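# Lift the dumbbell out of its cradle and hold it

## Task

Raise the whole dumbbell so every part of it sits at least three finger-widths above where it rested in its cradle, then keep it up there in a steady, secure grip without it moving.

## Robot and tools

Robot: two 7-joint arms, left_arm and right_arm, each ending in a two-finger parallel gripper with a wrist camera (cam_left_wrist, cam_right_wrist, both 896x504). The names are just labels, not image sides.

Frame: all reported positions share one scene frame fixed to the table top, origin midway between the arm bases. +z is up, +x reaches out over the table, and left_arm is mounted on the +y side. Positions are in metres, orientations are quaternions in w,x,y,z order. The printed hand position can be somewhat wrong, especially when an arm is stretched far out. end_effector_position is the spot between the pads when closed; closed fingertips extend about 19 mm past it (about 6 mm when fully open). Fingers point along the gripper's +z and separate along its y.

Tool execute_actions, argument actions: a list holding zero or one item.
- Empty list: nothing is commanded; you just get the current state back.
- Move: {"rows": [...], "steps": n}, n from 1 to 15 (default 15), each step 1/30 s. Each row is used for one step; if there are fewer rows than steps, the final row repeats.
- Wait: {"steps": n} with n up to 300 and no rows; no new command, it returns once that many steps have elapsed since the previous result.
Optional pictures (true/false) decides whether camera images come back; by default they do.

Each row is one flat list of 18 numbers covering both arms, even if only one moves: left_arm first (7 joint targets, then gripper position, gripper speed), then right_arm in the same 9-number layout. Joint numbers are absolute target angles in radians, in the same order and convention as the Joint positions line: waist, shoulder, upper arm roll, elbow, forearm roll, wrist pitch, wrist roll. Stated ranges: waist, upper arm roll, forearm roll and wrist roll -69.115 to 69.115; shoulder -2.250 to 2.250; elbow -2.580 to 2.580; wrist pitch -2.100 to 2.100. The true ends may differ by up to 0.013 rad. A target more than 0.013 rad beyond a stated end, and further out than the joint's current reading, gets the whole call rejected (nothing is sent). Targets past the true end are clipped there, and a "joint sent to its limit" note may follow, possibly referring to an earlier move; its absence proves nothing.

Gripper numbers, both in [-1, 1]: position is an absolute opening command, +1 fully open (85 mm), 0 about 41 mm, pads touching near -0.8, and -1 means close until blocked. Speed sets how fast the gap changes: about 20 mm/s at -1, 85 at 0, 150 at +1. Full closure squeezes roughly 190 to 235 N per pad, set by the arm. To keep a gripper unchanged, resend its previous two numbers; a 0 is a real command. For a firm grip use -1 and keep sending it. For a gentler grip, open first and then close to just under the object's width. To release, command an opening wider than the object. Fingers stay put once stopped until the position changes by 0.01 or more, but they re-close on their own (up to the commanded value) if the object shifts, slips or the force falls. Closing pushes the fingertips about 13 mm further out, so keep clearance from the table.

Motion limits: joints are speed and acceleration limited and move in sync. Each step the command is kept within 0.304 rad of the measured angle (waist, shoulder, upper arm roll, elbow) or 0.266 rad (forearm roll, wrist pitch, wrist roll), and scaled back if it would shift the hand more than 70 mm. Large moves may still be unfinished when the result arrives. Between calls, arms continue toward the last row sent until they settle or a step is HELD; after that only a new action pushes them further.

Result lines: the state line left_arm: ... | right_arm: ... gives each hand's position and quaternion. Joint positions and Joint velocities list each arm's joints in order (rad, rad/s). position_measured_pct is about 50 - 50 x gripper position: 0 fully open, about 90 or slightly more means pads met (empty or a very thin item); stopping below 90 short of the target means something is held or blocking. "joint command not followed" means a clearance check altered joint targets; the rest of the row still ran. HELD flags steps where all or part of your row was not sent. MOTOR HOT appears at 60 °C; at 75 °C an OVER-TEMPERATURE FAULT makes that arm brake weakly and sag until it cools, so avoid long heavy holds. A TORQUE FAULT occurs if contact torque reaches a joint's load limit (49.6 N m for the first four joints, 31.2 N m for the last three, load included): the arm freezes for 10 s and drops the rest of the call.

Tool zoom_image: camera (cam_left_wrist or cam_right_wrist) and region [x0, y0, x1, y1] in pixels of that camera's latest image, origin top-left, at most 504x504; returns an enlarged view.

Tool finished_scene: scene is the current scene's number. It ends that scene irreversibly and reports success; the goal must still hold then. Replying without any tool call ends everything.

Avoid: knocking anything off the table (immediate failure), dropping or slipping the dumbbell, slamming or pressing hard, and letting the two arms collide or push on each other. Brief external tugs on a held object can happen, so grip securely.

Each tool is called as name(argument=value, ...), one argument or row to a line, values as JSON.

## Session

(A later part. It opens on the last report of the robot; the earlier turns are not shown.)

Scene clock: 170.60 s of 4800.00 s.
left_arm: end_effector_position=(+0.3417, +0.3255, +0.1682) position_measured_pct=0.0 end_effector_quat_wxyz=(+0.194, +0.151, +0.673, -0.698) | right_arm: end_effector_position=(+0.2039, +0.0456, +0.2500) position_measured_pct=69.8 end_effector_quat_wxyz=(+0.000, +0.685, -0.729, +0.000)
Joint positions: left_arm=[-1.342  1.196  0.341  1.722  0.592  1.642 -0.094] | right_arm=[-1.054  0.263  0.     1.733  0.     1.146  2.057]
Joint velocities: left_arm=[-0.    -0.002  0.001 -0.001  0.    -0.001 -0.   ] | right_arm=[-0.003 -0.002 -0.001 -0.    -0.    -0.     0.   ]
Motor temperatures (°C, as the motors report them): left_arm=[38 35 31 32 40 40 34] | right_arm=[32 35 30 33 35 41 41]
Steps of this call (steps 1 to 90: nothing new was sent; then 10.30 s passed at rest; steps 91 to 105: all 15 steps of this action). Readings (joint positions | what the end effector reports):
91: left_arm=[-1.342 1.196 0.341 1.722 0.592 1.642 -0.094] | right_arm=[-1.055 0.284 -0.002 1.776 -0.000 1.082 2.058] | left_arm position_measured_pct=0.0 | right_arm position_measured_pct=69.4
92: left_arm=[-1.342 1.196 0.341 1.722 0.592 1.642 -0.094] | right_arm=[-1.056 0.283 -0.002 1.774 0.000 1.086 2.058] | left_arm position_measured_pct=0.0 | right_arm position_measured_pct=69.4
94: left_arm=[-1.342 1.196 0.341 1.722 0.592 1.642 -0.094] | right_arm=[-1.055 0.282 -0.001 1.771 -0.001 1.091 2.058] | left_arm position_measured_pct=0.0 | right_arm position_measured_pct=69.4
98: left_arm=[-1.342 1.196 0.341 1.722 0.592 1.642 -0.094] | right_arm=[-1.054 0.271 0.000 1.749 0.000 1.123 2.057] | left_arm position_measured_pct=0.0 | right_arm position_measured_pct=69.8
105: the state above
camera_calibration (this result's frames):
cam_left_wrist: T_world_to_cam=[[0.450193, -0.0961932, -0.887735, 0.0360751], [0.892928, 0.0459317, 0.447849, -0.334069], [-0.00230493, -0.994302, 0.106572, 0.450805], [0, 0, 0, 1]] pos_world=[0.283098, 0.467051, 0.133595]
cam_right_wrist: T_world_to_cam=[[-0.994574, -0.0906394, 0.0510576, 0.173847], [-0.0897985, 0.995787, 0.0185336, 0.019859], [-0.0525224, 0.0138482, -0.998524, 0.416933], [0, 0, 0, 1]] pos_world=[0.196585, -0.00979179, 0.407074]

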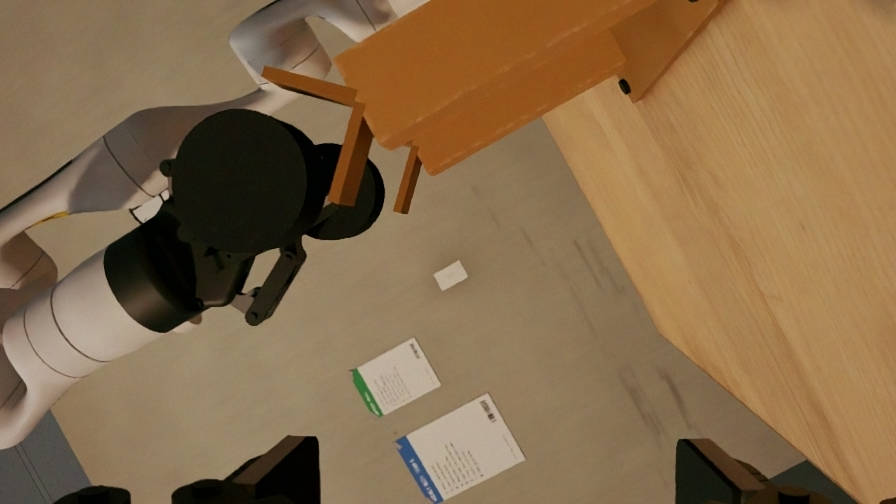

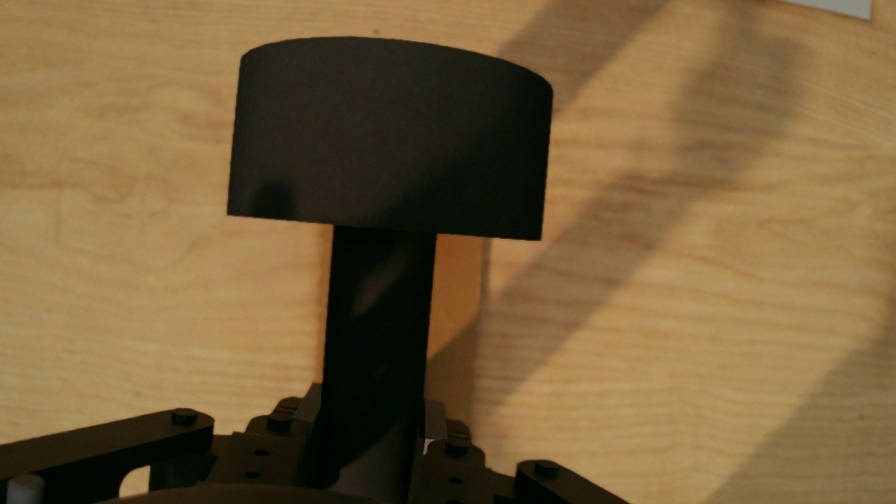

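execute_actions(
  actions=[
    {"rows":[[-1.342,1.196,0.341,1.722,0.592,1.642,-0.094,1,0,-1.054,0.252,0,1.706,0,1.184,2.057,-1,0],[-1.342,1.196,0.341,1.722,0.592,1.642,-0.094,1,0,-1.054,0.252,0,1.706,0,1.184,2.057,-1,0],[-1.342,1.196,0.341,1.722,0.592,1.642,-0.094,1,0,-1.054,0.252,0,1.706,0,1.184,2.057,-1,0],[-1.342,1.196,0.341,1.722,0.592,1.642,-0.094,1,0,-1.054,0.24,0,1.676,0,1.226,2.057,-1,0],[-1.342,1.196,0.341,1.722,0.592,1.642,-0.094,1,0,-1.054,0.24,0,1.676,0,1.226,2.057,-1,0],[-1.342,1.196,0.341,1.722,0.592,1.642,-0.094,1,0,-1.054,0.24,0,1.676,0,1.226,2.057,-1,0],[-1.342,1.196,0.341,1.722,0.592,1.642,-0.094,1,0,-1.054,0.228,0,1.637,0,1.277,2.057,-1,0],[-1.342,1.196,0.341,1.722,0.592,1.642,-0.094,1,0,-1.054,0.228,0,1.637,0,1.277,2.057,-1,0],[-1.342,1.196,0.341,1.722,0.592,1.642,-0.094,1,0,-1.054,0.228,0,1.637,0,1.277,2.057,-1,0],[-1.342,1.196,0.341,1.722,0.592,1.642,-0.094,1,0,-1.054,0.217,0,1.594,0,1.331,2.057,-1,0]]},
  ],
  pictures=false,
)

execute_actions(
  actions=[
    {"steps":30},
  ],
)

Scene clock: 189.60 s of 4800.00 s.
left_arm: end_effector_position=(+0.3417, +0.3255, +0.1682) position_measured_pct=0.0 end_effector_quat_wxyz=(+0.194, +0.151, +0.673, -0.698) | right_arm: end_effector_position=(+0.2040, +0.0457, +0.3092) position_measured_pct=69.8 end_effector_quat_wxyz=(+0.000, +0.685, -0.729, +0.000)
Joint positions: left_arm=[-1.342  1.196  0.341  1.722  0.592  1.642 -0.094] | right_arm=[-1.054  0.217  0.     1.595  0.     1.33   2.057]
Joint velocities: left_arm=[ 0.    -0.001 -0.    -0.001  0.     0.001 -0.002] | right_arm=[ 0.    -0.005  0.001 -0.023 -0.     0.039  0.   ]
Motor temperatures (°C, as the motors report them): left_arm=[38 35 31 32 40 40 34] | right_arm=[32 35 30 33 35 41 41]
Steps of this call (steps 1 to 15: the robot went on to your last target; steps 16 to 90: nothing new was sent; then 15.50 s passed at rest; steps 91 to 105: all 15 steps of this action). Readings (joint positions | what the end effector reports):
91: left_arm=[-1.342 1.196 0.341 1.722 0.592 1.642 -0.094] | right_arm=[-1.054 0.263 -0.000 1.732 0.000 1.147 2.057] | left_arm position_measured_pct=0.0 | right_arm position_measured_pct=69.8
92: left_arm=[-1.342 1.196 0.341 1.722 0.592 1.642 -0.094] | right_arm=[-1.054 0.261 -0.000 1.728 0.000 1.153 2.057] | left_arm position_measured_pct=0.0 | right_arm position_measured_pct=69.8
94: left_arm=[-1.342 1.196 0.341 1.722 0.592 1.642 -0.094] | right_arm=[-1.054 0.253 -0.000 1.710 -0.000 1.178 2.057] | left_arm position_measured_pct=0.0 | right_arm position_measured_pct=69.8
98: left_arm=[-1.342 1.196 0.341 1.722 0.592 1.642 -0.094] | right_arm=[-1.054 0.238 0.000 1.668 -0.000 1.236 2.057] | left_arm position_measured_pct=0.0 | right_arm position_measured_pct=69.8
105: the state above

Scene clock: 190.60 s of 4800.00 s.
left_arm: end_effector_position=(+0.3417, +0.3255, +0.1682) position_measured_pct=0.0 end_effector_quat_wxyz=(+0.194, +0.151, +0.673, -0.698) | right_arm: end_effector_position=(+0.2040, +0.0457, +0.3096) position_measured_pct=69.8 end_effector_quat_wxyz=(+0.000, +0.685, -0.729, +0.000)
Joint positions: left_arm=[-1.342  1.196  0.341  1.722  0.592  1.642 -0.094] | right_arm=[-1.054  0.217 -0.     1.594  0.     1.331  2.057]
Joint velocities: left_arm=[-0.    -0.001  0.001  0.001  0.001 -0.    -0.001] | right_arm=[0.    0.001 0.    0.    0.001 0.    0.   ]
Motor temperatures (°C, as the motors report them): left_arm=[38 35 31 32 40 40 34] | right_arm=[32 35 30 33 35 41 41]
Steps of this call (steps 1 to 15: the robot went on to your last target; steps 16 to 30: nothing new was sent). Readings (joint positions | what the end effector reports):
1: left_arm=[-1.342 1.196 0.341 1.722 0.592 1.642 -0.094] | right_arm=[-1.054 0.217 0.000 1.595 -0.000 1.330 2.057] | left_arm position_measured_pct=0.0 | right_arm position_measured_pct=69.8
2: left_arm=[-1.342 1.196 0.341 1.722 0.592 1.642 -0.094] | right_arm=[-1.054 0.217 0.000 1.594 0.000 1.331 2.057] | left_arm position_measured_pct=0.0 | right_arm position_measured_pct=69.8
4: left_arm=[-1.342 1.196 0.341 1.722 0.592 1.642 -0.094] | right_arm=[-1.054 0.217 0.000 1.594 -0.000 1.331 2.057] | left_arm position_measured_pct=0.0 | right_arm position_measured_pct=69.8
8: left_arm=[-1.342 1.196 0.341 1.722 0.592 1.642 -0.094] | right_arm=[-1.054 0.217 -0.000 1.594 0.000 1.331 2.057] | left_arm position_measured_pct=0.0 | right_arm position_measured_pct=69.8
30: the state above
All arms were judged still, so your last target was given up. Only a new action makes them travel on or press farther. Fingers that are still opening or closing keep moving.
camera_calibration (this result's frames):
cam_left_wrist: T_world_to_cam=[[0.450193, -0.0961931, -0.887735, 0.0360749], [0.892928, 0.0459318, 0.44785, -0.334069], [-0.00230475, -0.994302, 0.106572, 0.450805], [0, 0, 0, 1]] pos_world=[0.283098, 0.467051, 0.133595]
cam_right_wrist: T_world_to_cam=[[-0.99459, -0.0906079, 0.0508002, 0.171029], [-0.089751, 0.995785, 0.0189068, 0.0184523], [-0.0522992, 0.0142452, -0.99853, 0.47644], [0, 0, 0, 1]] pos_world=[0.196678, -0.00966493, 0.466702]

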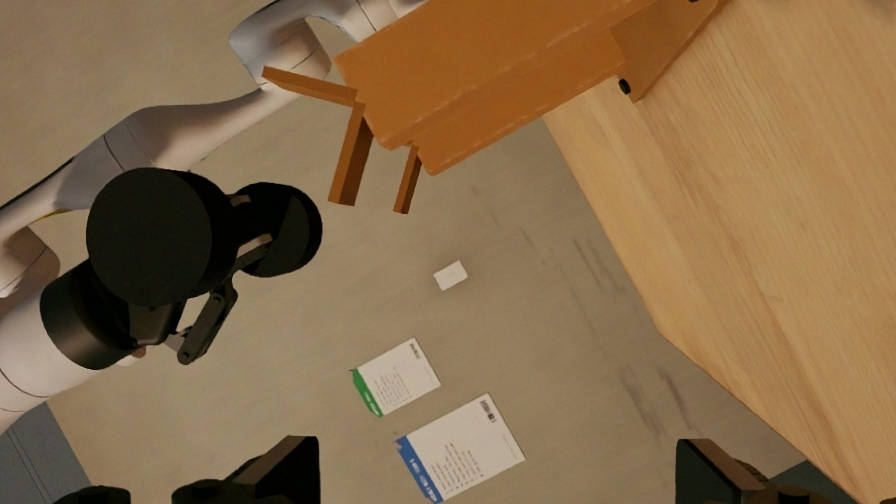

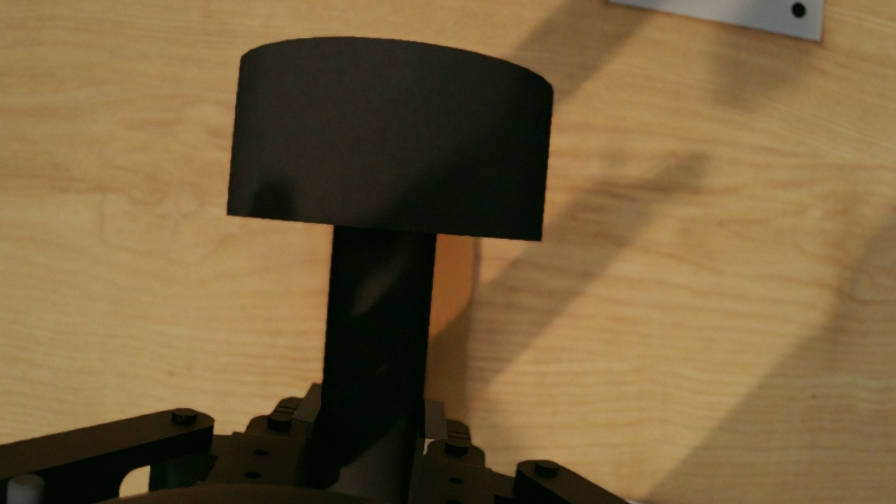

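Stable and lifted about 8 cm.

finished_scene(
  scene=1,
)

The scene is finished: the task was done.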